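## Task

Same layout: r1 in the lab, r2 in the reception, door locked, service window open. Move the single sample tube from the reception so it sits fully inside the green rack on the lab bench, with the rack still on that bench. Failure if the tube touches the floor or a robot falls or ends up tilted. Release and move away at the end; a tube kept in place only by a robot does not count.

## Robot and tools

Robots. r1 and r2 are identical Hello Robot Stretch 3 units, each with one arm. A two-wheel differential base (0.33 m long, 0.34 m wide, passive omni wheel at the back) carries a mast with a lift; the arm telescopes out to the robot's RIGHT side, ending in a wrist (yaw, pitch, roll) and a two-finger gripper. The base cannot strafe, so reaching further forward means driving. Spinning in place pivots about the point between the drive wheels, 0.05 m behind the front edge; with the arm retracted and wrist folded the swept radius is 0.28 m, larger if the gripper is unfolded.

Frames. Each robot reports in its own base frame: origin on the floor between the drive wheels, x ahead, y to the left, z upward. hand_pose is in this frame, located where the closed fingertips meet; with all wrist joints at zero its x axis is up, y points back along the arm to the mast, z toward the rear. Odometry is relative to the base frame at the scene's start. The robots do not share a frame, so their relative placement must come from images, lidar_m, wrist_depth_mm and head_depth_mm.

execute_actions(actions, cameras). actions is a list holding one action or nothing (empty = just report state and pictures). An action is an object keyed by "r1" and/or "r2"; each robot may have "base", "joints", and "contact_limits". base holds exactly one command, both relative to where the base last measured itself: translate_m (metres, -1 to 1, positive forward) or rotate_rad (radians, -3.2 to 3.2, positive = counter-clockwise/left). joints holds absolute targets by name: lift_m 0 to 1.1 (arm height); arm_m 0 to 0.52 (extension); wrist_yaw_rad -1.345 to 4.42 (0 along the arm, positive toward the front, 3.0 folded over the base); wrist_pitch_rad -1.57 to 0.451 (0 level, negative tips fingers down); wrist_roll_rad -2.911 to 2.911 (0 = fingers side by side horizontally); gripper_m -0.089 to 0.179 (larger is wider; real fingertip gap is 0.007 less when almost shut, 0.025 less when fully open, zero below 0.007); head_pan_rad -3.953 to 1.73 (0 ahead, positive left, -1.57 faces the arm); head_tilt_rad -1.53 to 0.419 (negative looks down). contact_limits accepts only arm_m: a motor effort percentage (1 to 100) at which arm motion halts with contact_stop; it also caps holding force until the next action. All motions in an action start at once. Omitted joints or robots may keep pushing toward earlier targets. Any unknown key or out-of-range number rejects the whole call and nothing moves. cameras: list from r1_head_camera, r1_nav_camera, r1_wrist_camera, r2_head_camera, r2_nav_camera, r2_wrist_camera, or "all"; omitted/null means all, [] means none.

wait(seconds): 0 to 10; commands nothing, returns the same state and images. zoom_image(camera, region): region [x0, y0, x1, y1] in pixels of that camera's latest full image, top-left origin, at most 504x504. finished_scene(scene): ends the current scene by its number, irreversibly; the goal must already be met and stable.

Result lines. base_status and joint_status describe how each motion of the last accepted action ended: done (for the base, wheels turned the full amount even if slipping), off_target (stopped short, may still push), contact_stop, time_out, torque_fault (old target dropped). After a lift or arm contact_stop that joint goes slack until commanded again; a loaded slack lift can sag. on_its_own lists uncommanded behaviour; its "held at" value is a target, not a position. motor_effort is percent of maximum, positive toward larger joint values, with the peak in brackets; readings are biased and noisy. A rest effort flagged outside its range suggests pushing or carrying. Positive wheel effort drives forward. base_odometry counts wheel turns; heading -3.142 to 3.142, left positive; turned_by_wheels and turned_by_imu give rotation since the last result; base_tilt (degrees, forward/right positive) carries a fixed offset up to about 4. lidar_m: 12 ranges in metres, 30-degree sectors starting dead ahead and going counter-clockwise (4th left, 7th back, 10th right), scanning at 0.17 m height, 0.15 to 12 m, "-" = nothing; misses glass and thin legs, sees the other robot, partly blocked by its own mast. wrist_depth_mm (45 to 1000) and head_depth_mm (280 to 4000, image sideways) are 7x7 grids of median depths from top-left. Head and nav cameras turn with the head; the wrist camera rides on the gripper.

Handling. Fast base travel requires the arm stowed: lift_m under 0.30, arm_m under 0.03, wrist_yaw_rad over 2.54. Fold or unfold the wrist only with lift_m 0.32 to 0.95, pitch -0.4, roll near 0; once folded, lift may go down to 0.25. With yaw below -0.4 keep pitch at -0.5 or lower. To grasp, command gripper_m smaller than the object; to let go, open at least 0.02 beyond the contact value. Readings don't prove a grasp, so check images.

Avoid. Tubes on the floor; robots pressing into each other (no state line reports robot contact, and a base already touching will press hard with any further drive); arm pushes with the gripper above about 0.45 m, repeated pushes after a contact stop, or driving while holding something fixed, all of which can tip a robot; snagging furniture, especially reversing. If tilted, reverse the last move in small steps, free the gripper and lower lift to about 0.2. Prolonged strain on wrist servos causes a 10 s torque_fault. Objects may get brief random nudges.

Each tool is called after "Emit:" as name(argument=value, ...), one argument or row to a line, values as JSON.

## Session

Emit:
execute_actions(
  actions=[],
)

Scene clock: 0.00 s.
r1.base_odometry: x=+0.000 y=+0.000 heading=+0.000 (m, m, rad; r1's odometry frame)
r1.turned_by_wheels: +0.000 (rad since the last result)
r1.turned_by_imu: +0.000 (rad since the last result)
r1.base_tilt: forward=-0.1 right=-1.3 (deg)
r1.lidar_m: 0.85 1.42 2.31 1.34 1.15 1.13 1.32 1.34 1.34 1.55 2.71 2.04
r1.head_depth_mm: 1837 2741 3371 3332 3299 1681 2251 / 1847 2782 3716 3662 3605 1414 2208 / 1858 2821 - - 3918 1380 2004 / 1649 2878 - - - 1365 1014 / 1737 2902 - - - 1346 911 / 1929 2977 3952 - - 1330 900 / 1937 3030 3586 3645 3655 1312 980
r1.base_status: not commanded
r1.joint_positions: lift_m=+0.550 arm_m=-0.001 wrist_yaw_rad=+2.943 wrist_pitch_rad=-0.516 wrist_roll_rad=+0.007 gripper_m=+0.037 head_pan_rad=+0.012 head_tilt_rad=-0.009
r1.joint_status: not commanded
r1.motor_effort: left_wheel=-1 right_wheel=+0 lift_m=+20 arm_m=+0 wrist_yaw_rad=+0 wrist_pitch_rad=+8 wrist_roll_rad=+0 gripper_m=+1 head_pan_rad=-1 head_tilt_rad=+2 (%)
r1.hand_pose: x=+0.0204 y=+0.0625 z=+0.5415 quat_wxyz=(+0.248, +0.700, +0.111, +0.660) (m; r1's base frame)
r1.wrist_depth_mm: - - - - - - - / 925 - - - - - - / - - - - - - - / - - - - - - - / 915 887 902 904 923 878 873 / 792 774 - 786 - 755 767 / 695 682 - 680 664 675 679
r2.base_odometry: x=+0.000 y=+0.000 heading=+0.000 (m, m, rad; r2's odometry frame)
r2.turned_by_wheels: +0.000 (rad since the last result)
r2.turned_by_imu: +0.000 (rad since the last result)
r2.base_tilt: forward=+0.0 right=+0.0 (deg)
r2.lidar_m: 3.46 1.48 1.01 0.95 1.00 0.90 0.85 0.85 1.16 2.74 1.32 2.29
r2.head_depth_mm: 1758 2634 3457 3416 3483 3195 2145 / 1765 2618 3422 3385 3410 3174 2130 / 1759 2619 3360 3362 3356 3195 2128 / 1788 2618 3374 3370 3365 3155 2141 / 1771 2596 3336 3357 3358 3149 2102 / 1801 2655 3348 3285 3329 3144 2113 / 1771 2679 3270 3291 3297 2977 2123
r2.base_status: not commanded
r2.joint_positions: lift_m=+0.363 arm_m=+0.002 wrist_yaw_rad=+2.976 wrist_pitch_rad=-0.407 wrist_roll_rad=-0.010 gripper_m=+0.037 head_pan_rad=-0.005 head_tilt_rad=-0.011
r2.joint_status: not commanded
r2.motor_effort: left_wheel=+0 right_wheel=+0 lift_m=+25 arm_m=-1 wrist_yaw_rad=+1 wrist_pitch_rad=+7 wrist_roll_rad=+0 gripper_m=+0 head_pan_rad=+0 head_tilt_rad=+2 (%)
r2.hand_pose: x=+0.0160 y=+0.0760 z=+0.3781 quat_wxyz=(+0.200, +0.698, +0.086, +0.682) (m; r2's base frame)
r2.wrist_depth_mm: - 828 875 907 - - - / 809 889 923 - - - - / 862 - - - - - - / 902 - 938 921 952 948 984 / 721 - 763 744 733 734 765 / 585 598 - 614 615 621 634 / 512 505 516 516 525 525 533
pictures: r1_head_camera (sideways: a quarter turn clockwise sets it upright), r1_nav_camera (sideways: a quarter turn counterclockwise sets it upright), r1_wrist_camera, r2_head_camera (sideways: a quarter turn clockwise sets it upright), r2_nav_camera (sideways: a quarter turn counterclockwise sets it upright), r2_wrist_camera
Images, in order (width x height): r1_head_camera 896x504, r1_nav_camera 672x504, r1_wrist_camera 644x364, r2_head_camera 896x504, r2_nav_camera 672x504, r2_wrist_camera 644x364.

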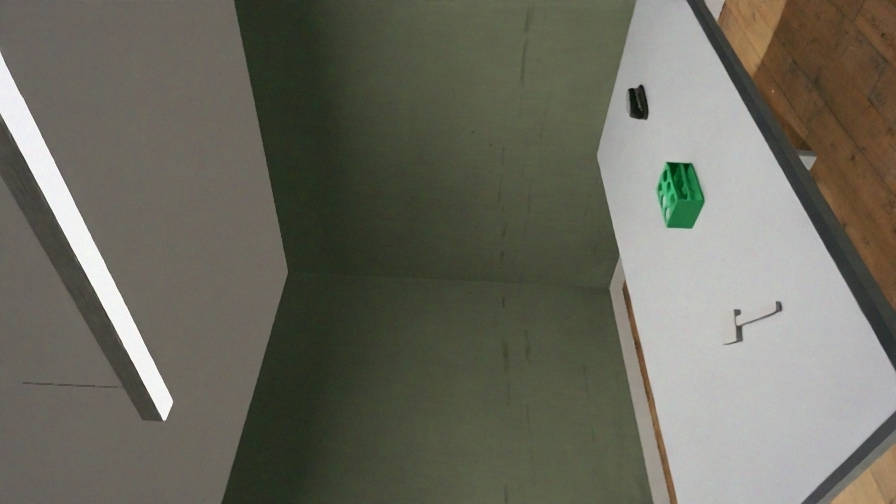

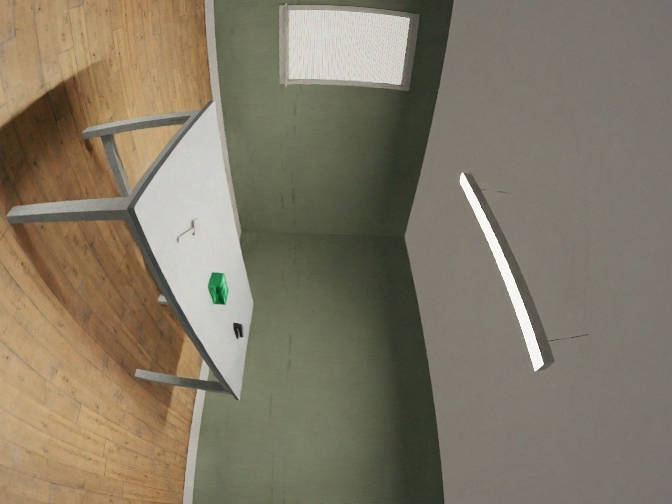

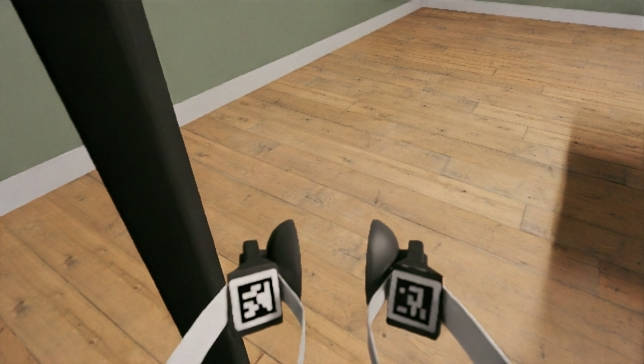

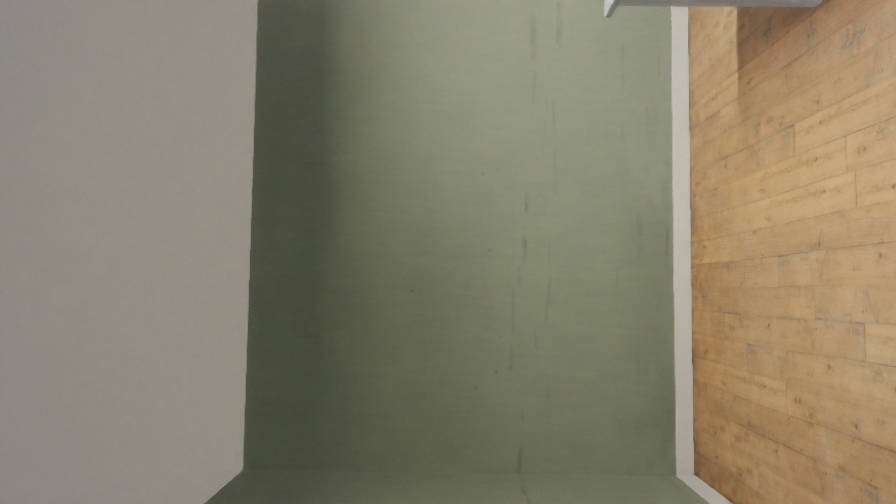

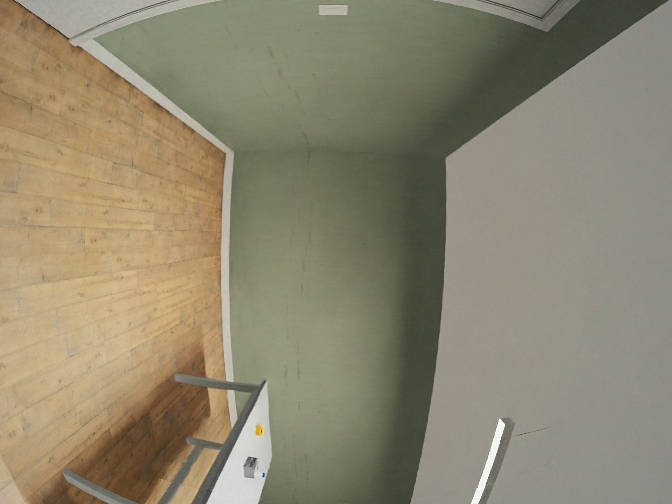

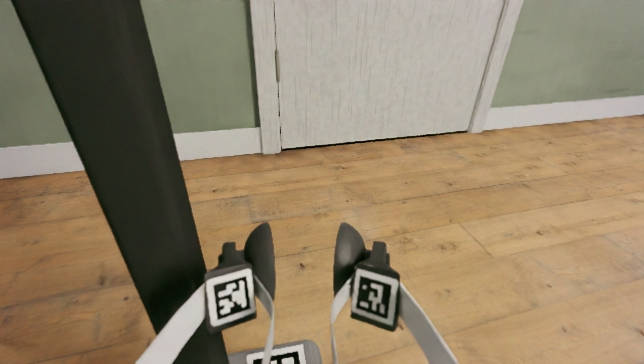

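Emit:
execute_actions(
  actions=[
    {"r1":{"joints":{"head_pan_rad":-2.2,"head_tilt_rad":-0.3,"lift_m":0.28}},"r2":{"joints":{"head_pan_rad":-1.1,"head_tilt_rad":-0.4,"lift_m":0.28}}},
  ],
  cameras=["r1_nav_camera","r2_nav_camera","r2_head_camera"],
)

Scene clock: 5.27 s.
r1.base_odometry: x=+0.000 y=+0.000 heading=+0.000 (m, m, rad; r1's odometry frame)
r1.turned_by_wheels: +0.000 (rad since the last result)
r1.turned_by_imu: +0.000 (rad since the last result)
r1.base_tilt: forward=-0.2 right=-1.3 (deg)
r1.lidar_m: 0.85 1.42 2.30 1.33 1.15 1.14 1.32 1.34 1.34 1.55 2.70 2.03
r1.head_depth_mm: 1121 1171 1242 1309 1387 1481 1527 / 1136 1195 1260 1338 1413 1511 1536 / 1153 1217 1286 1357 1442 1542 1523 / 1176 1234 1304 1383 1482 1583 1526 / 1195 1265 1326 1416 1507 1614 1502 / 1212 1288 1362 1445 1537 1649 1498 / 1236 1304 1384 1473 1580 1692 1492
r1.base_status: not commanded
r1.joint_positions: lift_m=+0.280 arm_m=-0.001 wrist_yaw_rad=+2.943 wrist_pitch_rad=-0.517 wrist_roll_rad=+0.007 gripper_m=+0.037 head_pan_rad=-2.193 head_tilt_rad=-0.296
r1.joint_status: all done
r1.motor_effort: left_wheel=-1(0) right_wheel=+0(0) lift_m=+17(17) arm_m=+1(1) wrist_yaw_rad=+1(0) wrist_pitch_rad=+8(8) wrist_roll_rad=+0(0) gripper_m=+0(0) head_pan_rad=-5(52) head_tilt_rad=-2(18) (%)
r1.hand_pose: x=+0.0204 y=+0.0624 z=+0.2713 quat_wxyz=(+0.248, +0.700, +0.111, +0.660) (m; r1's base frame)
r1.wrist_depth_mm: - - - - - - - / 933 - - - - - - / 801 - 801 786 781 788 765 / 644 - 658 640 627 641 619 / 545 533 557 544 551 532 526 / 474 - - 459 - 461 453 / - - - - 392 404 398
r2.base_odometry: x=+0.000 y=+0.000 heading=+0.000 (m, m, rad; r2's odometry frame)
r2.turned_by_wheels: +0.000 (rad since the last result)
r2.turned_by_imu: +0.001 (rad since the last result)
r2.base_tilt: forward=+0.0 right=+0.0 (deg)
r2.lidar_m: 3.47 1.49 1.02 0.95 1.00 0.90 0.85 0.85 1.16 2.74 1.33 2.29
r2.head_depth_mm: 3068 3315 3475 3435 2317 1702 1374 / 3175 3459 3567 3471 2303 1713 1377 / 3381 3660 3828 3473 2297 1711 1369 / 3490 3723 - 3033 2195 1726 1368 / 3631 3865 - 1853 2202 1713 1356 / 3870 - - 1551 2061 1631 1351 / - - - 1694 2294 1699 1367
r2.base_status: not commanded
r2.joint_positions: lift_m=+0.281 arm_m=+0.002 wrist_yaw_rad=+2.976 wrist_pitch_rad=-0.409 wrist_roll_rad=-0.010 gripper_m=+0.037 head_pan_rad=-1.093 head_tilt_rad=-0.395
r2.joint_status: all done
r2.motor_effort: left_wheel=+0(0) right_wheel=+0(1) lift_m=+11(21) arm_m=-1(1) wrist_yaw_rad=+0(0) wrist_pitch_rad=+7(7) wrist_roll_rad=+0(0) gripper_m=+0(0) head_pan_rad=-4(46) head_tilt_rad=-3(33) (%)
r2.hand_pose: x=+0.0160 y=+0.0758 z=+0.2954 quat_wxyz=(+0.200, +0.698, +0.087, +0.682) (m; r2's base frame)
r2.wrist_depth_mm: - 824 877 907 - - - / 814 882 967 - - - - / 866 - 963 - - - - / 761 - 751 767 781 771 800 / 599 - 629 620 611 615 637 / 491 500 - 522 515 512 526 / 440 - - 437 434 439 448
pictures: r1_nav_camera (sideways: a quarter turn counterclockwise sets it upright), r2_head_camera (sideways: a quarter turn clockwise sets it upright), r2_nav_camera (sideways: a quarter turn counterclockwise sets it upright)
Images, in order (width x height): r1_nav_camera 672x504, r2_head_camera 896x504, r2_nav_camera 672x504.

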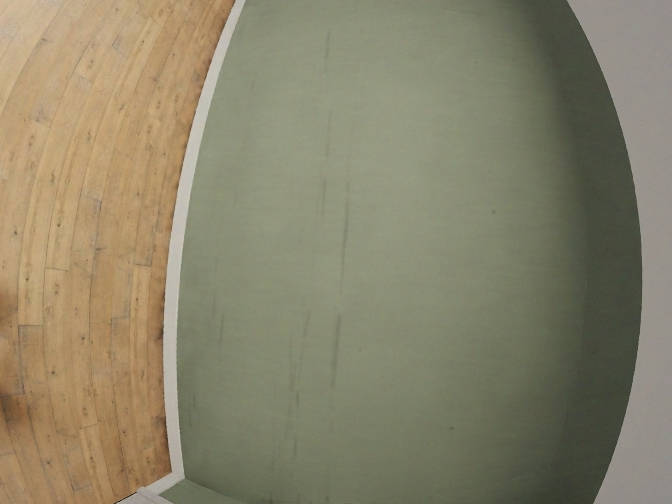

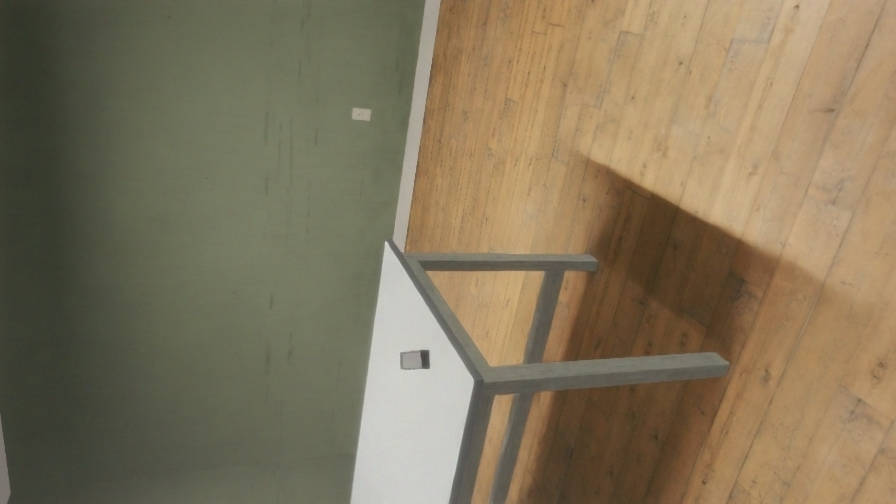

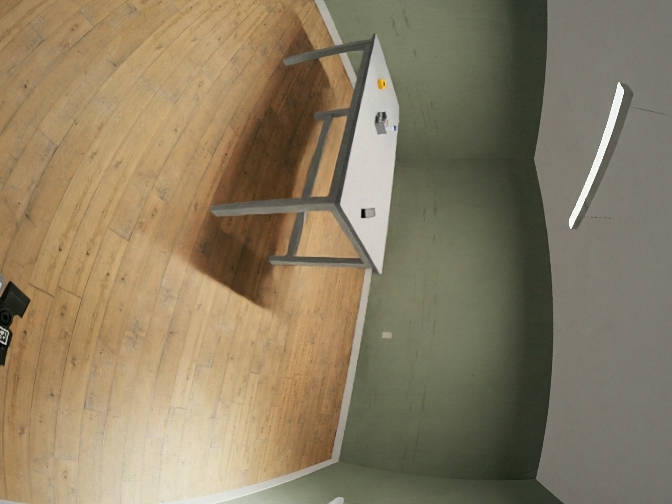

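Emit:
execute_actions(
  actions=[
    {"r1":{"joints":{"head_pan_rad":1.7,"head_tilt_rad":-0.2}},"r2":{"joints":{"head_pan_rad":-0.65,"head_tilt_rad":-0.3}}},
  ],
  cameras=["r1_nav_camera","r2_head_camera"],
)

Scene clock: 7.90 s.
r1.base_odometry: x=+0.000 y=+0.000 heading=+0.000 (m, m, rad; r1's odometry frame)
r1.turned_by_wheels: +0.000 (rad since the last result)
r1.turned_by_imu: +0.000 (rad since the last result)
r1.base_tilt: forward=-0.2 right=-1.3 (deg)
r1.lidar_m: 0.85 1.42 2.30 1.33 1.15 1.14 1.32 1.34 1.34 1.55 2.70 2.03
r1.head_depth_mm: 1727 1815 1929 2072 2250 2255 1688 / 1567 1644 1862 1934 1921 2052 1680 / 1424 1493 - - 1704 1859 1671 / 1308 1370 - - 1500 1661 1651 / 1216 1271 - - 1371 1516 1548 / 1124 1162 1200 1255 1310 1384 1448 / 1047 1084 1121 1170 1218 1288 1342
r1.base_status: not commanded
r1.joint_positions: lift_m=+0.280 arm_m=-0.001 wrist_yaw_rad=+2.943 wrist_pitch_rad=-0.517 wrist_roll_rad=+0.007 gripper_m=+0.037 head_pan_rad=+1.693 head_tilt_rad=-0.211
r1.joint_status: all done
r1.motor_effort: left_wheel=+0(1) right_wheel=+0(0) lift_m=+17(17) arm_m=+0(1) wrist_yaw_rad=+0(0) wrist_pitch_rad=+8(8) wrist_roll_rad=+0(0) gripper_m=+0(1) head_pan_rad=+4(51) head_tilt_rad=+4(11) (%)
r1.hand_pose: x=+0.0204 y=+0.0624 z=+0.2713 quat_wxyz=(+0.248, +0.700, +0.111, +0.660) (m; r1's base frame)
r1.wrist_depth_mm: - - - - - - - / 918 - - - - - - / 818 - 797 810 781 777 777 / 648 - 645 631 654 632 623 / 543 536 559 539 552 532 525 / 473 - - 458 - 459 462 / - - - - 395 397 400
r2.base_odometry: x=+0.000 y=+0.000 heading=+0.000 (m, m, rad; r2's odometry frame)
r2.turned_by_wheels: +0.000 (rad since the last result)
r2.turned_by_imu: +0.000 (rad since the last result)
r2.base_tilt: forward=+0.0 right=-0.1 (deg)
r2.lidar_m: 3.45 1.48 1.01 0.95 1.00 0.89 0.85 0.85 1.17 2.74 1.32 2.29
r2.head_depth_mm: 3603 3804 - 1893 2500 1893 1477 / 3594 - - 1887 1440 1752 1469 / 3642 - - 1864 2417 1894 1471 / 3608 - - 1984 2623 1893 1464 / 3496 3800 - 2287 2617 1878 1458 / 3309 3473 3632 3466 2527 1897 1464 / 3058 3129 3405 3534 2601 1876 1459
r2.base_status: not commanded
r2.joint_positions: lift_m=+0.281 arm_m=+0.002 wrist_yaw_rad=+2.976 wrist_pitch_rad=-0.409 wrist_roll_rad=-0.010 gripper_m=+0.037 head_pan_rad=-0.657 head_tilt_rad=-0.310
r2.joint_status: all done
r2.motor_effort: left_wheel=+1(0) right_wheel=+0(1) lift_m=+11(11) arm_m=-1(1) wrist_yaw_rad=+0(0) wrist_pitch_rad=+7(7) wrist_roll_rad=-1(0) gripper_m=+1(0) head_pan_rad=+4(35) head_tilt_rad=+7(19) (%)
r2.hand_pose: x=+0.0160 y=+0.0758 z=+0.2954 quat_wxyz=(+0.200, +0.698, +0.087, +0.682) (m; r2's base frame)
r2.wrist_depth_mm: - 832 866 924 - - - / 828 887 963 - - - - / 865 - 963 - - - - / 743 - 778 776 761 790 804 / 602 - 630 608 624 626 633 / 501 499 - 526 517 514 525 / 431 - - 428 439 438 448
pictures: r1_nav_camera (sideways: a quarter turn counterclockwise sets it upright), r2_head_camera (sideways: a quarter turn clockwise sets it upright)
Images, in order (width x height): r1_nav_camera 672x504, r2_head_camera 896x504.

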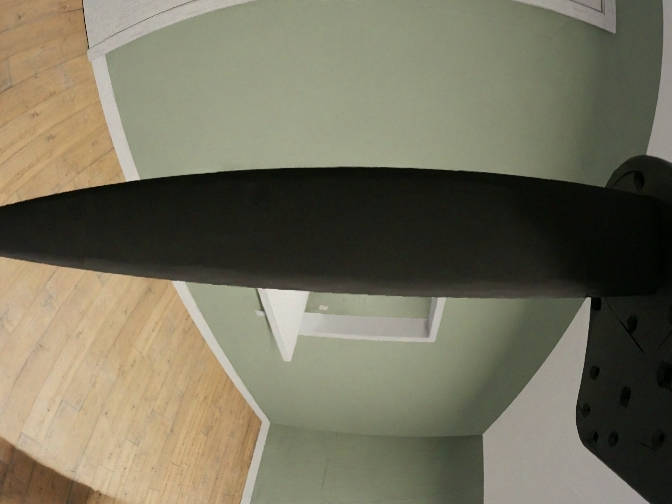

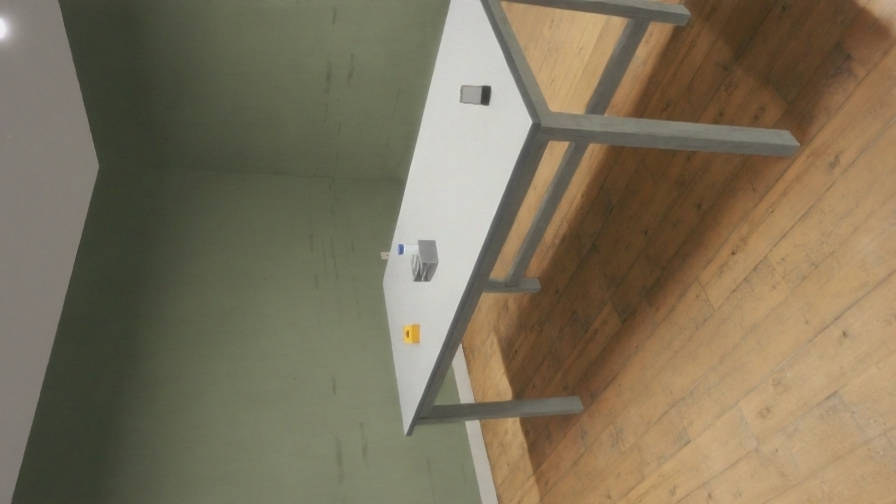

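Emit:
execute_actions(
  actions=[
    {"r1":{"base":{"rotate_rad":-2.41},"joints":{"head_pan_rad":-1.9}},"r2":{"base":{"rotate_rad":-0.3},"joints":{"head_pan_rad":-3.6,"head_tilt_rad":-0.2}}},
  ],
  cameras=["r1_nav_camera","r2_nav_camera"],
)

Emit:
execute_actions(
  actions=[
    {"r2":{"base":{"translate_m":1.0}}},
  ],
  cameras=["r2_nav_camera"],
)

Scene clock: 11.07 s.
r1.base_odometry: x=+0.000 y=+0.000 heading=-2.410 (m, m, rad; r1's odometry frame)
r1.turned_by_wheels: -2.410 (rad since the last result)
r1.turned_by_imu: -2.355 (rad since the last result)
r1.base_tilt: forward=-0.1 right=-1.3 (deg)
r1.lidar_m: 1.34 1.38 1.83 3.13 1.97 0.85 3.39 1.70 1.21 1.13 1.17 1.41
r1.head_depth_mm: 1223 1289 - - 1458 1601 1638 / 1171 1228 - - 1436 1513 1575 / 1127 1177 1230 1295 1356 1437 1502 / 1084 1127 1179 1233 1302 1368 1434 / 1041 1085 1131 1183 1241 1304 1371 / 1002 1041 1083 1130 1184 1244 1305 / 970 1004 1047 1090 1134 1190 1242
r1.base_status: done
r1.joint_positions: lift_m=+0.280 arm_m=-0.001 wrist_yaw_rad=+2.943 wrist_pitch_rad=-0.517 wrist_roll_rad=+0.007 gripper_m=+0.037 head_pan_rad=-1.893 head_tilt_rad=-0.210
r1.joint_status: all done
r1.motor_effort: left_wheel=+2(8) right_wheel=-3(7) lift_m=+17(17) arm_m=+0(0) wrist_yaw_rad=+0(0) wrist_pitch_rad=+8(8) wrist_roll_rad=+0(0) gripper_m=+0(0) head_pan_rad=-5(51) head_tilt_rad=+4(4) (%)
r1.hand_pose: x=+0.0204 y=+0.0623 z=+0.2712 quat_wxyz=(+0.248, +0.700, +0.111, +0.660) (m; r1's base frame)
r1.wrist_depth_mm: - - - - - - - / - - - - - - - / 820 - 794 800 772 784 786 / 650 - 639 638 640 632 640 / 547 537 560 549 551 539 529 / 466 - - 461 - 460 457 / - - - - 396 405 397
r2.base_odometry: x=+0.000 y=+0.000 heading=-0.300 (m, m, rad; r2's odometry frame)
r2.turned_by_wheels: -0.300 (rad since the last result)
r2.turned_by_imu: -0.302 (rad since the last result)
r2.base_tilt: forward=+0.0 right=+0.0 (deg)
r2.lidar_m: 2.46 2.41 1.19 0.96 0.95 1.04 0.85 0.85 0.95 1.48 3.80 1.32
r2.head_depth_mm: 911 931 958 987 1014 1047 1083 / 983 1011 1049 1072 1112 1146 1187 / 1077 1108 1146 1184 1227 1277 1331 / 1093 1139 1178 1245 1284 1349 1404 / 983 1026 1054 1096 1145 1198 1248 / 877 904 937 964 991 1035 1082 / 803 826 856 877 905 939 974
r2.base_status: done
r2.joint_positions: lift_m=+0.281 arm_m=+0.002 wrist_yaw_rad=+2.976 wrist_pitch_rad=-0.409 wrist_roll_rad=-0.010 gripper_m=+0.037 head_pan_rad=-3.593 head_tilt_rad=-0.210
r2.joint_status: all done
r2.motor_effort: left_wheel=+4(12) right_wheel=-4(11) lift_m=+11(11) arm_m=-1(1) wrist_yaw_rad=+0(0) wrist_pitch_rad=+7(7) wrist_roll_rad=+0(1) gripper_m=+0(0) head_pan_rad=-3(45) head_tilt_rad=+6(20) (%)
r2.hand_pose: x=+0.0160 y=+0.0758 z=+0.2954 quat_wxyz=(+0.200, +0.698, +0.087, +0.682) (m; r2's base frame)
r2.wrist_depth_mm: - 813 891 - - - - / 733 876 946 - - - - / 774 - 928 - - - - / 734 - 761 774 786 789 787 / 596 - 632 614 625 633 639 / 494 502 - 533 511 523 525 / 436 - - 435 434 443 439
pictures: r1_nav_camera (sideways: a quarter turn counterclockwise sets it upright), r2_nav_camera (sideways: a quarter turn counterclockwise sets it upright)
Images, in order (width x height): r1_nav_camera 672x504, r2_nav_camera 672x504.

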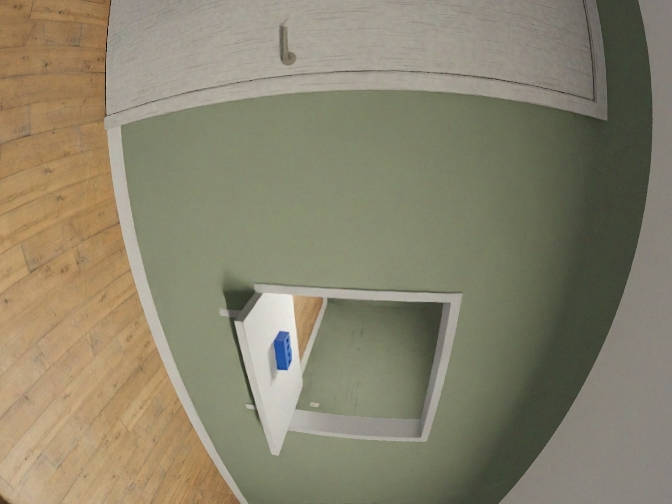

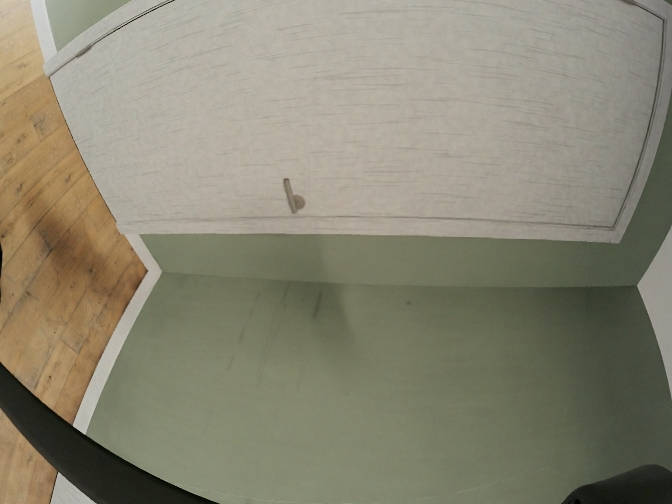

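Scene clock: 16.17 s.
r1.base_odometry: x=+0.000 y=+0.000 heading=-2.410 (m, m, rad; r1's odometry frame)
r1.turned_by_wheels: +0.000 (rad since the last result)
r1.turned_by_imu: +0.000 (rad since the last result)
r1.base_tilt: forward=-0.1 right=-1.3 (deg)
r1.lidar_m: 1.34 1.38 1.84 3.12 1.96 0.85 3.39 1.70 1.21 1.14 1.16 1.40
r1.head_depth_mm: 1225 1286 - - 1460 1600 1650 / 1175 1235 - - 1430 1518 1572 / 1122 1180 1229 1304 1355 1437 1509 / 1081 1130 1178 1233 1295 1363 1432 / 1040 1086 1132 1183 1241 1301 1370 / 1003 1045 1088 1134 1187 1243 1308 / 968 1007 1050 1087 1138 1190 1245
r1.base_status: not commanded
r1.joint_positions: lift_m=+0.280 arm_m=-0.001 wrist_yaw_rad=+2.943 wrist_pitch_rad=-0.517 wrist_roll_rad=+0.007 gripper_m=+0.037 head_pan_rad=-1.893 head_tilt_rad=-0.210
r1.joint_status: not commanded
r1.motor_effort: left_wheel=+2(2) right_wheel=-3(3) lift_m=+17(18) arm_m=-1(0) wrist_yaw_rad=+0(0) wrist_pitch_rad=+8(8) wrist_roll_rad=+0(0) gripper_m=+0(0) head_pan_rad=-5(5) head_tilt_rad=+3(4) (%)
r1.hand_pose: x=+0.0204 y=+0.0623 z=+0.2712 quat_wxyz=(+0.248, +0.700, +0.111, +0.660) (m; r1's base frame)
r1.wrist_depth_mm: - - - - - - - / - - - - - - - / 814 - 800 800 782 775 773 / 655 - 641 645 629 635 627 / 546 538 564 546 551 537 529 / 474 - - 462 - 458 458 / - - - - 395 398 398
r2.base_odometry: x=+0.955 y=-0.295 heading=-0.300 (m, m, rad; r2's odometry frame)
r2.turned_by_wheels: +0.000 (rad since the last result)
r2.turned_by_imu: -0.001 (rad since the last result)
r2.base_tilt: forward=-0.1 right=+0.0 (deg)
r2.lidar_m: 1.46 2.52 1.66 1.35 1.34 1.45 1.79 1.79 1.99 0.71 1.35 1.48
r2.head_depth_mm: 1231 1269 1308 1345 1385 1426 1470 / 1328 1366 1424 1462 1510 1555 1568 / 1485 1535 1580 1630 1683 1748 1626 / 1638 1679 1759 1816 1900 1906 1624 / 1806 1880 1944 2043 2135 2082 1614 / 1891 1959 2024 2084 2167 2106 1611 / 1709 1763 1839 1876 1930 1971 1602
r2.base_status: done
r2.joint_positions: lift_m=+0.281 arm_m=+0.002 wrist_yaw_rad=+2.976 wrist_pitch_rad=-0.409 wrist_roll_rad=-0.010 gripper_m=+0.037 head_pan_rad=-3.593 head_tilt_rad=-0.210
r2.joint_status: not commanded
r2.motor_effort: left_wheel=+4(13) right_wheel=-4(8) lift_m=+12(11) arm_m=-1(1) wrist_yaw_rad=+0(0) wrist_pitch_rad=+7(7) wrist_roll_rad=+0(0) gripper_m=+0(0) head_pan_rad=-4(3) head_tilt_rad=+6(7) (%)
r2.hand_pose: x=+0.0160 y=+0.0758 z=+0.2953 quat_wxyz=(+0.200, +0.698, +0.087, +0.682) (m; r2's base frame)
r2.wrist_depth_mm: - - - - - - - / 963 - - - - - - / - - - - - - - / 739 - 767 769 787 792 802 / 599 - 636 612 621 623 623 / 500 499 - 528 519 520 516 / 441 - - 440 440 441 447
pictures: r2_nav_camera (sideways: a quarter turn counterclockwise sets it upright)
Images, in order (width x height): r2_nav_camera 672x504.

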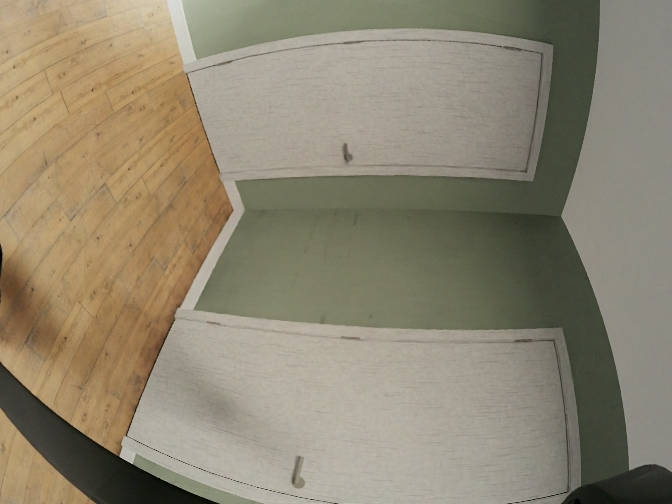

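Emit:
execute_actions(
  actions=[
    {"r1":{"base":{"rotate_rad":0.54}},"r2":{"base":{"rotate_rad":0.4},"joints":{"head_pan_rad":-1.0,"head_tilt_rad":-0.5}}},
  ],
  cameras=["r2_nav_camera","r2_head_camera"],
)

Emit:
execute_actions(
  actions=[
    {"r1":{"base":{"translate_m":-0.87}},"r2":{"base":{"translate_m":0.4}}},
  ],
  cameras=[],
)

Emit:
execute_actions(
  actions=[
    {"r1":{"base":{"rotate_rad":-0.54},"joints":{"head_pan_rad":-1.57,"head_tilt_rad":-0.6,"lift_m":0.9,"wrist_pitch_rad":-0.4}},"r2":{"joints":{"head_pan_rad":-1.3,"lift_m":0.9}}},
  ],
  cameras=["r1_head_camera","r2_nav_camera","r2_head_camera"],
)

Scene clock: 18.47 s.
r1.base_odometry: x=+0.000 y=+0.000 heading=-1.870 (m, m, rad; r1's odometry frame)
r1.turned_by_wheels: +0.540 (rad since the last result)
r1.turned_by_imu: +0.528 (rad since the last result)
r1.base_tilt: forward=-0.1 right=-1.3 (deg)
r1.lidar_m: 1.38 1.86 3.14 1.94 1.42 3.40 1.68 1.21 1.14 1.17 1.40 1.34
r1.head_depth_mm: 981 1018 1053 1096 1141 1191 1243 / 999 1035 1074 1116 1161 1213 1272 / 1014 1055 1093 1138 1189 1239 1297 / 1006 1051 1097 1146 1192 1251 1309 / 1035 1075 1114 1168 1224 1272 1340 / 1054 1095 1139 1196 1249 1305 1368 / 1075 1120 1165 1214 1266 1334 1399
r1.base_status: done
r1.joint_positions: lift_m=+0.280 arm_m=-0.001 wrist_yaw_rad=+2.943 wrist_pitch_rad=-0.517 wrist_roll_rad=+0.007 gripper_m=+0.037 head_pan_rad=-1.893 head_tilt_rad=-0.210
r1.joint_status: not commanded
r1.motor_effort: left_wheel=-3(7) right_wheel=+3(6) lift_m=+17(18) arm_m=+0(0) wrist_yaw_rad=+0(0) wrist_pitch_rad=+8(8) wrist_roll_rad=+0(0) gripper_m=+1(0) head_pan_rad=-4(4) head_tilt_rad=+4(4) (%)
r1.hand_pose: x=+0.0204 y=+0.0623 z=+0.2712 quat_wxyz=(+0.248, +0.700, +0.111, +0.660) (m; r1's base frame)
r1.wrist_depth_mm: - - - - - - - / - - - - - - - / 814 - 805 793 784 779 773 / 644 - 635 637 632 636 634 / 536 538 554 548 556 530 530 / 468 - - 462 - 459 456 / - - - - 396 401 400
r2.base_odometry: x=+0.955 y=-0.295 heading=+0.100 (m, m, rad; r2's odometry frame)
r2.turned_by_wheels: +0.400 (rad since the last result)
r2.turned_by_imu: +0.404 (rad since the last result)
r2.base_tilt: forward=+0.0 right=-0.1 (deg)
r2.lidar_m: 2.51 1.83 1.38 1.31 1.39 1.84 1.79 1.90 2.67 0.71 1.41 1.46
r2.head_depth_mm: 2931 3115 3236 1161 834 1527 1282 / 3094 3259 3462 1169 867 1567 1275 / 3323 3500 3816 1137 941 1562 1269 / 3451 3750 - 1157 1837 1547 1290 / 3147 3444 3434 1151 1907 1548 1272 / 2843 3051 3062 1217 1963 1552 1272 / 2589 2724 2837 1391 1904 1555 1279
r2.base_status: done
r2.joint_positions: lift_m=+0.281 arm_m=+0.002 wrist_yaw_rad=+2.976 wrist_pitch_rad=-0.409 wrist_roll_rad=-0.010 gripper_m=+0.037 head_pan_rad=-1.007 head_tilt_rad=-0.494
r2.joint_status: all done
r2.motor_effort: left_wheel=-4(11) right_wheel=+5(13) lift_m=+11(11) arm_m=-1(1) wrist_yaw_rad=+0(1) wrist_pitch_rad=+7(7) wrist_roll_rad=+0(0) gripper_m=+0(0) head_pan_rad=+4(45) head_tilt_rad=-3(29) (%)
r2.hand_pose: x=+0.0160 y=+0.0758 z=+0.2953 quat_wxyz=(+0.200, +0.698, +0.087, +0.682) (m; r2's base frame)
r2.wrist_depth_mm: - - - - - - - / - - - - - - - / - - - - - - - / 732 - 763 771 796 791 776 / 599 - 637 619 623 628 624 / 504 501 - 524 513 509 528 / 443 - - 435 437 440 438
pictures: r2_head_camera (sideways: a quarter turn clockwise sets it upright), r2_nav_camera (sideways: a quarter turn counterclockwise sets it upright)
Images, in order (width x height): r2_head_camera 896x504, r2_nav_camera 672x504.

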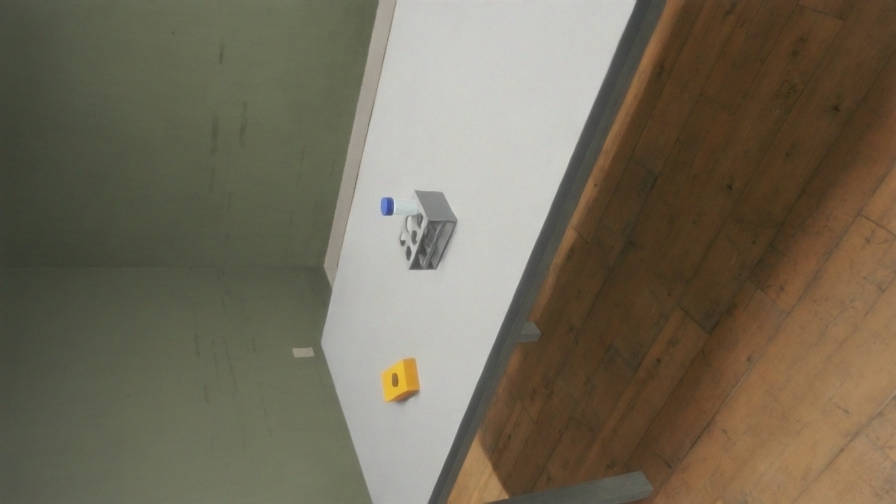

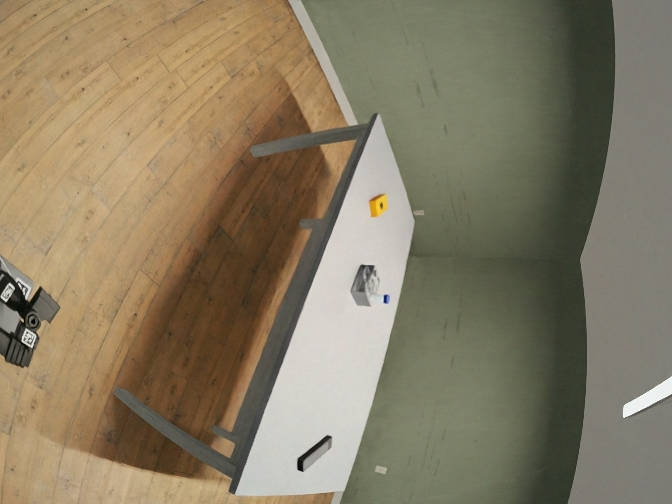

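Scene clock: 23.13 s.
r1.base_odometry: x=+0.257 y=+0.831 heading=-1.870 (m, m, rad; r1's odometry frame)
r1.turned_by_wheels: +0.000 (rad since the last result)
r1.turned_by_imu: +0.000 (rad since the last result)
r1.base_tilt: forward=-0.2 right=-1.3 (deg)
r1.lidar_m: 2.16 2.91 0.91 1.08 2.76 2.65 1.08 0.77 0.74 0.76 1.03 2.09
r1.head_depth_mm: 611 - - 3471 3203 963 720 / 622 - - 3305 3434 950 713 / 632 - - - 3091 944 709 / 643 731 803 - 2922 894 704 / 656 682 710 738 771 807 835 / 671 698 726 757 791 829 867 / 683 711 740 772 809 848 888
r1.base_status: done
r1.joint_positions: lift_m=+0.280 arm_m=-0.001 wrist_yaw_rad=+2.943 wrist_pitch_rad=-0.517 wrist_roll_rad=+0.007 gripper_m=+0.037 head_pan_rad=-1.893 head_tilt_rad=-0.210
r1.joint_status: not commanded
r1.motor_effort: left_wheel=-3(9) right_wheel=+2(5) lift_m=+17(16) arm_m=+0(0) wrist_yaw_rad=+0(0) wrist_pitch_rad=+8(8) wrist_roll_rad=+0(0) gripper_m=-1(1) head_pan_rad=-4(5) head_tilt_rad=+4(4) (%)
r1.hand_pose: x=+0.0204 y=+0.0623 z=+0.2712 quat_wxyz=(+0.248, +0.700, +0.112, +0.660) (m; r1's base frame)
r1.wrist_depth_mm: - - - - - - - / - - - - 991 - - / 803 - 798 794 786 778 781 / 644 - 637 643 629 635 629 / 542 532 562 541 557 532 532 / 466 - - 462 - 461 449 / - - - - 391 400 401
r2.base_odometry: x=+1.353 y=-0.255 heading=+0.100 (m, m, rad; r2's odometry frame)
r2.turned_by_wheels: +0.000 (rad since the last result)
r2.turned_by_imu: +0.000 (rad since the last result)
r2.base_tilt: forward=+0.0 right=-0.1 (deg)
r2.lidar_m: 2.11 1.81 1.36 1.32 1.36 1.96 2.19 2.32 0.88 1.37 1.44 1.13
r2.head_depth_mm: 2912 3118 3313 1172 834 1567 1289 / 3099 3246 3524 1170 905 1558 1287 / 3306 3604 3798 1169 964 1564 1270 / 3071 3337 3480 1156 1825 1562 1280 / 2668 2880 3068 1156 1987 1544 1271 / 2380 2577 2731 1224 1784 1494 1281 / 2134 2264 2441 2457 1976 1551 1277
r2.base_status: done
r2.joint_positions: lift_m=+0.281 arm_m=+0.002 wrist_yaw_rad=+2.976 wrist_pitch_rad=-0.409 wrist_roll_rad=-0.010 gripper_m=+0.037 head_pan_rad=-1.007 head_tilt_rad=-0.494
r2.joint_status: not commanded
r2.motor_effort: left_wheel=-4(9) right_wheel=+4(12) lift_m=+11(11) arm_m=-1(1) wrist_yaw_rad=+0(0) wrist_pitch_rad=+7(7) wrist_roll_rad=+0(0) gripper_m=+0(0) head_pan_rad=+4(4) head_tilt_rad=-3(3) (%)
r2.hand_pose: x=+0.0160 y=+0.0758 z=+0.2953 quat_wxyz=(+0.200, +0.698, +0.087, +0.682) (m; r2's base frame)
r2.wrist_depth_mm: - - - - - - - / - - - - - - - / - - - - - - - / 744 - 765 763 767 784 804 / 600 - 630 630 604 635 640 / 495 503 - 531 519 509 532 / 436 - - 440 440 440 440
pictures: none
No camera images: the call's "cameras" was empty. Leave "cameras" out to get every camera's image.

Scene clock: 29.60 s.
r1.base_odometry: x=+0.257 y=+0.831 heading=-2.410 (m, m, rad; r1's odometry frame)
r1.turned_by_wheels: -0.540 (rad since the last result)
r1.turned_by_imu: -0.527 (rad since the last result)
r1.base_tilt: forward=-0.1 right=-1.3 (deg)
r1.lidar_m: 2.09 2.15 2.88 0.91 2.01 2.79 2.66 1.09 0.77 0.74 0.76 1.01
r1.head_depth_mm: - - 3488 1004 764 1121 - / - - 3296 907 762 1120 - / - 3226 3428 905 754 1137 - / - 3084 3382 977 750 1133 - / - - 3174 966 744 1124 - / - - 822 854 766 1137 - / 585 654 732 831 963 1138 1209
r1.base_status: done
r1.joint_positions: lift_m=+0.900 arm_m=-0.001 wrist_yaw_rad=+2.943 wrist_pitch_rad=-0.422 wrist_roll_rad=+0.007 gripper_m=+0.037 head_pan_rad=-1.577 head_tilt_rad=-0.593
r1.joint_status: all done
r1.motor_effort: left_wheel=+2(6) right_wheel=-3(7) lift_m=+22(22) arm_m=+1(1) wrist_yaw_rad=+0(0) wrist_pitch_rad=+13(14) wrist_roll_rad=+0(0) gripper_m=+0(0) head_pan_rad=+4(32) head_tilt_rad=-2(20) (%)
r1.hand_pose: x=+0.0230 y=+0.0751 z=+0.9116 quat_wxyz=(+0.217, +0.705, +0.078, +0.671) (m; r1's base frame)
r1.wrist_depth_mm: - - - - - - - / - 972 951 - - - - / 858 - - - - - - / - - - - - - - / - - - - - - - / - - - - - - - / - - - - - - -
r2.base_odometry: x=+1.353 y=-0.255 heading=+0.100 (m, m, rad; r2's odometry frame)
r2.turned_by_wheels: +0.000 (rad since the last result)
r2.turned_by_imu: +0.001 (rad since the last result)
r2.base_tilt: forward=+0.0 right=+0.0 (deg)
r2.lidar_m: 2.12 1.81 1.36 1.32 1.36 1.96 2.19 2.32 0.88 1.37 1.44 1.13
r2.head_depth_mm: 2739 2944 3264 1170 835 1553 1311 / 2827 3063 3372 1163 856 1557 1322 / 2945 3155 3412 1031 889 1566 1394 / 2988 3292 3578 1151 914 1560 1313 / 3178 3389 3628 1154 938 1553 1279 / 3227 3465 3598 1092 1773 1556 1276 / 2947 3029 3171 1151 1862 1562 1273
r2.base_status: not commanded
r2.joint_positions: lift_m=+0.899 arm_m=+0.002 wrist_yaw_rad=+2.976 wrist_pitch_rad=-0.409 wrist_roll_rad=-0.010 gripper_m=+0.037 head_pan_rad=-1.293 head_tilt_rad=-0.494
r2.joint_status: all done
r2.motor_effort: left_wheel=-4(4) right_wheel=+4(4) lift_m=+33(35) arm_m=-1(1) wrist_yaw_rad=+0(0) wrist_pitch_rad=+7(7) wrist_roll_rad=+0(0) gripper_m=+0(0) head_pan_rad=-3(27) head_tilt_rad=-2(3) (%)
r2.hand_pose: x=+0.0160 y=+0.0758 z=+0.9141 quat_wxyz=(+0.200, +0.698, +0.087, +0.682) (m; r2's base frame)
r2.wrist_depth_mm: - - - - - - - / - - - - - - - / - - - - - - - / - - - - - - - / - - - - - - - / - - - - - - - / - - - - - - -
pictures: r1_head_camera (sideways: a quarter turn clockwise sets it upright), r2_head_camera (sideways: a quarter turn clockwise sets it upright), r2_nav_camera (sideways: a quarter turn counterclockwise sets it upright)
Images, in order (width x height): r1_head_camera 896x504, r2_head_camera 896x504, r2_nav_camera 672x504.

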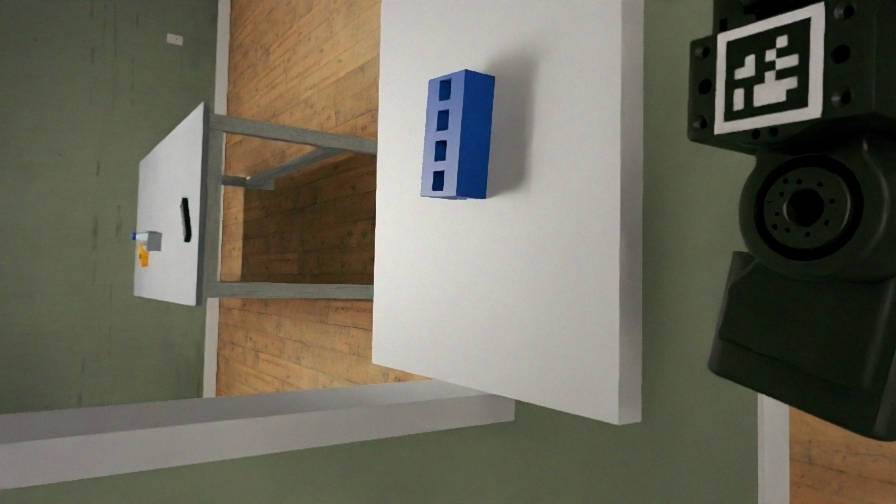

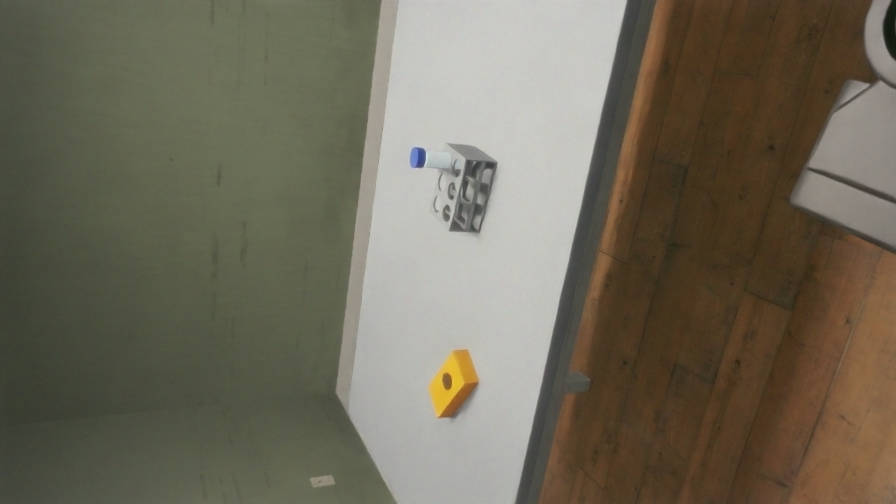

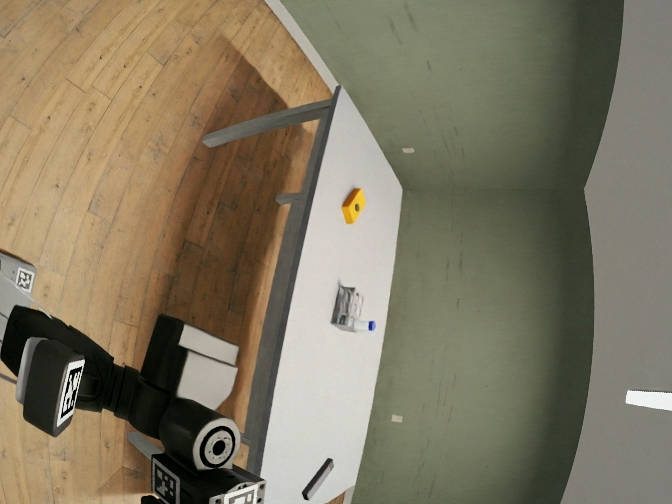

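Emit:
execute_actions(
  actions=[
    {"r1":{"base":{"translate_m":-0.11},"joints":{"wrist_yaw_rad":0,"gripper_m":0.09}},"r2":{"base":{"translate_m":0.1},"joints":{"wrist_yaw_rad":0,"gripper_m":0.085,"head_pan_rad":-1.57}}},
  ],
  cameras=[],
)

Emit:
execute_actions(
  actions=[
    {"r1":{"joints":{"wrist_pitch_rad":-0.05,"lift_m":0.775}},"r2":{"joints":{"wrist_pitch_rad":-0.05,"lift_m":0.777,"arm_m":0.3}}},
  ],
  cameras=["r2_wrist_camera","r2_head_camera"],
)

Scene clock: 32.47 s.
r1.base_odometry: x=+0.338 y=+0.905 heading=-2.410 (m, m, rad; r1's odometry frame)
r1.turned_by_wheels: +0.000 (rad since the last result)
r1.turned_by_imu: +0.000 (rad since the last result)
r1.base_tilt: forward=-0.1 right=-1.3 (deg)
r1.lidar_m: 2.20 2.27 3.00 0.91 1.63 2.66 2.54 1.10 0.78 0.74 0.76 1.02
r1.head_depth_mm: - - 3539 1004 768 1132 - / - - 3479 996 760 1120 - / - 3180 3159 895 778 1179 - / - 3106 3386 899 761 - - / - - 3153 970 745 1160 1216 / - - 3288 959 740 1159 1217 / - - 882 876 734 1146 1212
r1.base_status: done
r1.joint_positions: lift_m=+0.900 arm_m=-0.001 wrist_yaw_rad=+0.002 wrist_pitch_rad=-0.422 wrist_roll_rad=+0.007 gripper_m=+0.090 head_pan_rad=-1.577 head_tilt_rad=-0.593
r1.joint_status: all done
r1.motor_effort: left_wheel=+2(3) right_wheel=-3(5) lift_m=+21(21) arm_m=+0(1) wrist_yaw_rad=-2(4) wrist_pitch_rad=+13(13) wrist_roll_rad=+0(0) gripper_m=-1(81) head_pan_rad=+4(4) head_tilt_rad=-2(3) (%)
r1.hand_pose: x=-0.0210 y=-0.3682 z=+0.9116 quat_wxyz=(+0.690, +0.149, -0.693, -0.148) (m; r1's base frame)
r1.wrist_depth_mm: 437 - - - - - - / 471 556 - - - - - / 514 550 670 589 627 660 652 / 560 537 508 507 507 499 500 / 612 412 424 408 415 410 403 / 679 376 385 387 722 391 743 / 775 783 817 796 848 855 845
r2.base_odometry: x=+1.453 y=-0.245 heading=+0.100 (m, m, rad; r2's odometry frame)
r2.turned_by_wheels: +0.000 (rad since the last result)
r2.turned_by_imu: +0.000 (rad since the last result)
r2.base_tilt: forward=+0.0 right=-0.1 (deg)
r2.lidar_m: 2.02 1.81 1.36 1.32 1.38 1.95 2.29 2.43 0.95 1.37 1.06 1.06
r2.head_depth_mm: 2830 3047 3339 1164 869 1567 - / 2865 3073 3397 1153 867 1621 1348 / 2860 3080 3369 1162 871 1656 - / 2880 3115 3412 1039 901 1671 1278 / 2923 3196 3446 1154 895 1552 1271 / 2880 3166 3424 1158 893 1545 1271 / 2893 3213 3432 1148 894 1546 1274
r2.base_status: done
r2.joint_positions: lift_m=+0.899 arm_m=+0.002 wrist_yaw_rad=+0.002 wrist_pitch_rad=-0.409 wrist_roll_rad=-0.010 gripper_m=+0.085 head_pan_rad=-1.563 head_tilt_rad=-0.494
r2.joint_status: all done
r2.motor_effort: left_wheel=-4(6) right_wheel=+4(9) lift_m=+34(33) arm_m=-1(1) wrist_yaw_rad=-2(2) wrist_pitch_rad=+7(7) wrist_roll_rad=+0(0) gripper_m=+0(86) head_pan_rad=-3(27) head_tilt_rad=-3(3) (%)
r2.hand_pose: x=-0.0211 y=-0.3722 z=+0.9141 quat_wxyz=(+0.696, +0.145, -0.689, -0.142) (m; r2's base frame)
r2.wrist_depth_mm: - - - - - - - / - - - - - - - / 669 652 688 694 692 738 715 / 544 525 524 538 548 557 558 / - - - - - - 664 / - - - - - - - / - - - - - - -
pictures: none
No camera images: the call's "cameras" was empty. Leave "cameras" out to get every camera's image.

Scene clock: 35.87 s.
r1.base_odometry: x=+0.338 y=+0.905 heading=-2.410 (m, m, rad; r1's odometry frame)
r1.turned_by_wheels: +0.000 (rad since the last result)
r1.turned_by_imu: +0.000 (rad since the last result)
r1.base_tilt: forward=-0.1 right=-1.3 (deg)
r1.lidar_m: 2.20 2.27 3.02 0.91 1.62 2.67 2.54 1.09 0.78 0.74 0.76 1.02
r1.head_depth_mm: - - 3532 1004 766 1193 1253 / - - 3482 993 759 1183 1253 / - 3194 3149 892 757 1181 1237 / - 3105 3376 899 749 1138 - / - - 3135 970 746 1190 1221 / - - 3267 960 740 1159 1219 / - - 885 876 734 1151 1215
r1.base_status: not commanded
r1.joint_positions: lift_m=+0.775 arm_m=-0.001 wrist_yaw_rad=+0.002 wrist_pitch_rad=-0.076 wrist_roll_rad=+0.007 gripper_m=+0.090 head_pan_rad=-1.577 head_tilt_rad=-0.593
r1.joint_status: all done
r1.motor_effort: left_wheel=+2(2) right_wheel=-3(3) lift_m=+17(19) arm_m=+0(1) wrist_yaw_rad=-1(2) wrist_pitch_rad=+15(14) wrist_roll_rad=+0(0) gripper_m=+0(1) head_pan_rad=+4(3) head_tilt_rad=-3(2) (%)
r1.hand_pose: x=-0.0209 y=-0.3980 z=+0.8704 quat_wxyz=(+0.705, +0.028, -0.709, -0.026) (m; r1's base frame)
r1.wrist_depth_mm: 448 571 - - - - - / 462 558 - - - - - / 477 554 - - - - - / 492 559 - 866 844 834 - / 513 500 546 513 506 509 506 / 385 365 362 362 359 378 358 / 301 302 306 306 310 317 315
r2.base_odometry: x=+1.453 y=-0.245 heading=+0.100 (m, m, rad; r2's odometry frame)
r2.turned_by_wheels: +0.000 (rad since the last result)
r2.turned_by_imu: +0.000 (rad since the last result)
r2.base_tilt: forward=+0.0 right=+0.0 (deg)
r2.lidar_m: 2.02 1.81 1.36 1.32 1.38 1.95 2.30 2.43 0.95 1.37 1.05 1.06
r2.head_depth_mm: 2806 3086 3406 1166 867 1630 - / 2837 3095 3432 1160 904 1492 1262 / 2861 3145 3387 1157 - 1509 1278 / 2850 3165 3438 1036 902 1534 1284 / 2885 3161 3353 1157 898 1550 1282 / 2953 3137 3368 1146 894 1552 1275 / 2921 3197 3482 1147 892 1543 1271
r2.base_status: not commanded
r2.joint_positions: lift_m=+0.778 arm_m=+0.300 wrist_yaw_rad=+0.001 wrist_pitch_rad=-0.075 wrist_roll_rad=-0.010 gripper_m=+0.085 head_pan_rad=-1.563 head_tilt_rad=-0.494
r2.joint_status: all done
r2.motor_effort: left_wheel=-4(4) right_wheel=+5(5) lift_m=+11(29) arm_m=+3(2) wrist_yaw_rad=-1(2) wrist_pitch_rad=+12(12) wrist_roll_rad=-1(0) gripper_m=+0(1) head_pan_rad=-3(3) head_tilt_rad=-4(3) (%)
r2.hand_pose: x=-0.0213 y=-0.6984 z=+0.8731 quat_wxyz=(+0.710, +0.027, -0.703, -0.026) (m; r2's base frame)
r2.wrist_depth_mm: - - - - - - - / - - - - - - - / - - - - - - - / 778 806 701 812 828 840 - / 468 469 399 470 521 481 480 / 332 342 334 335 362 341 342 / 259 248 258 261 262 263 263
pictures: r2_head_camera (sideways: a quarter turn clockwise sets it upright), r2_wrist_camera
Images, in order (width x height): r2_head_camera 896x504, r2_wrist_camera 644x364.

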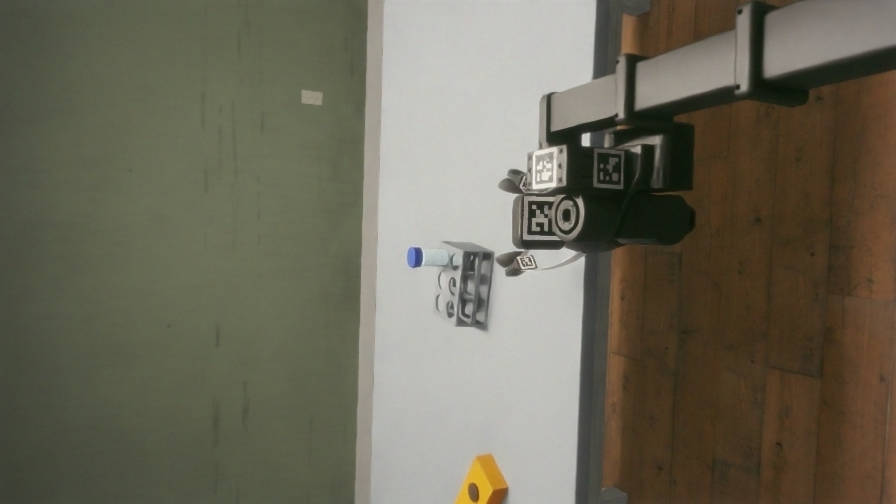

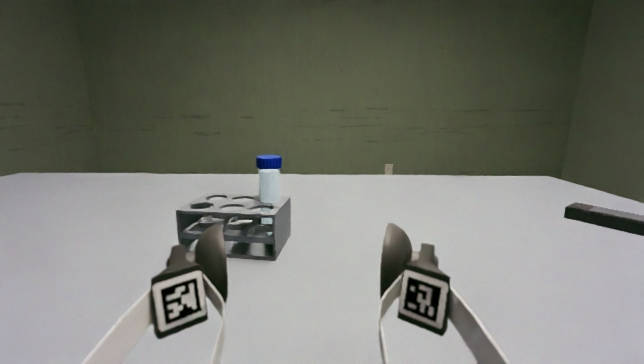

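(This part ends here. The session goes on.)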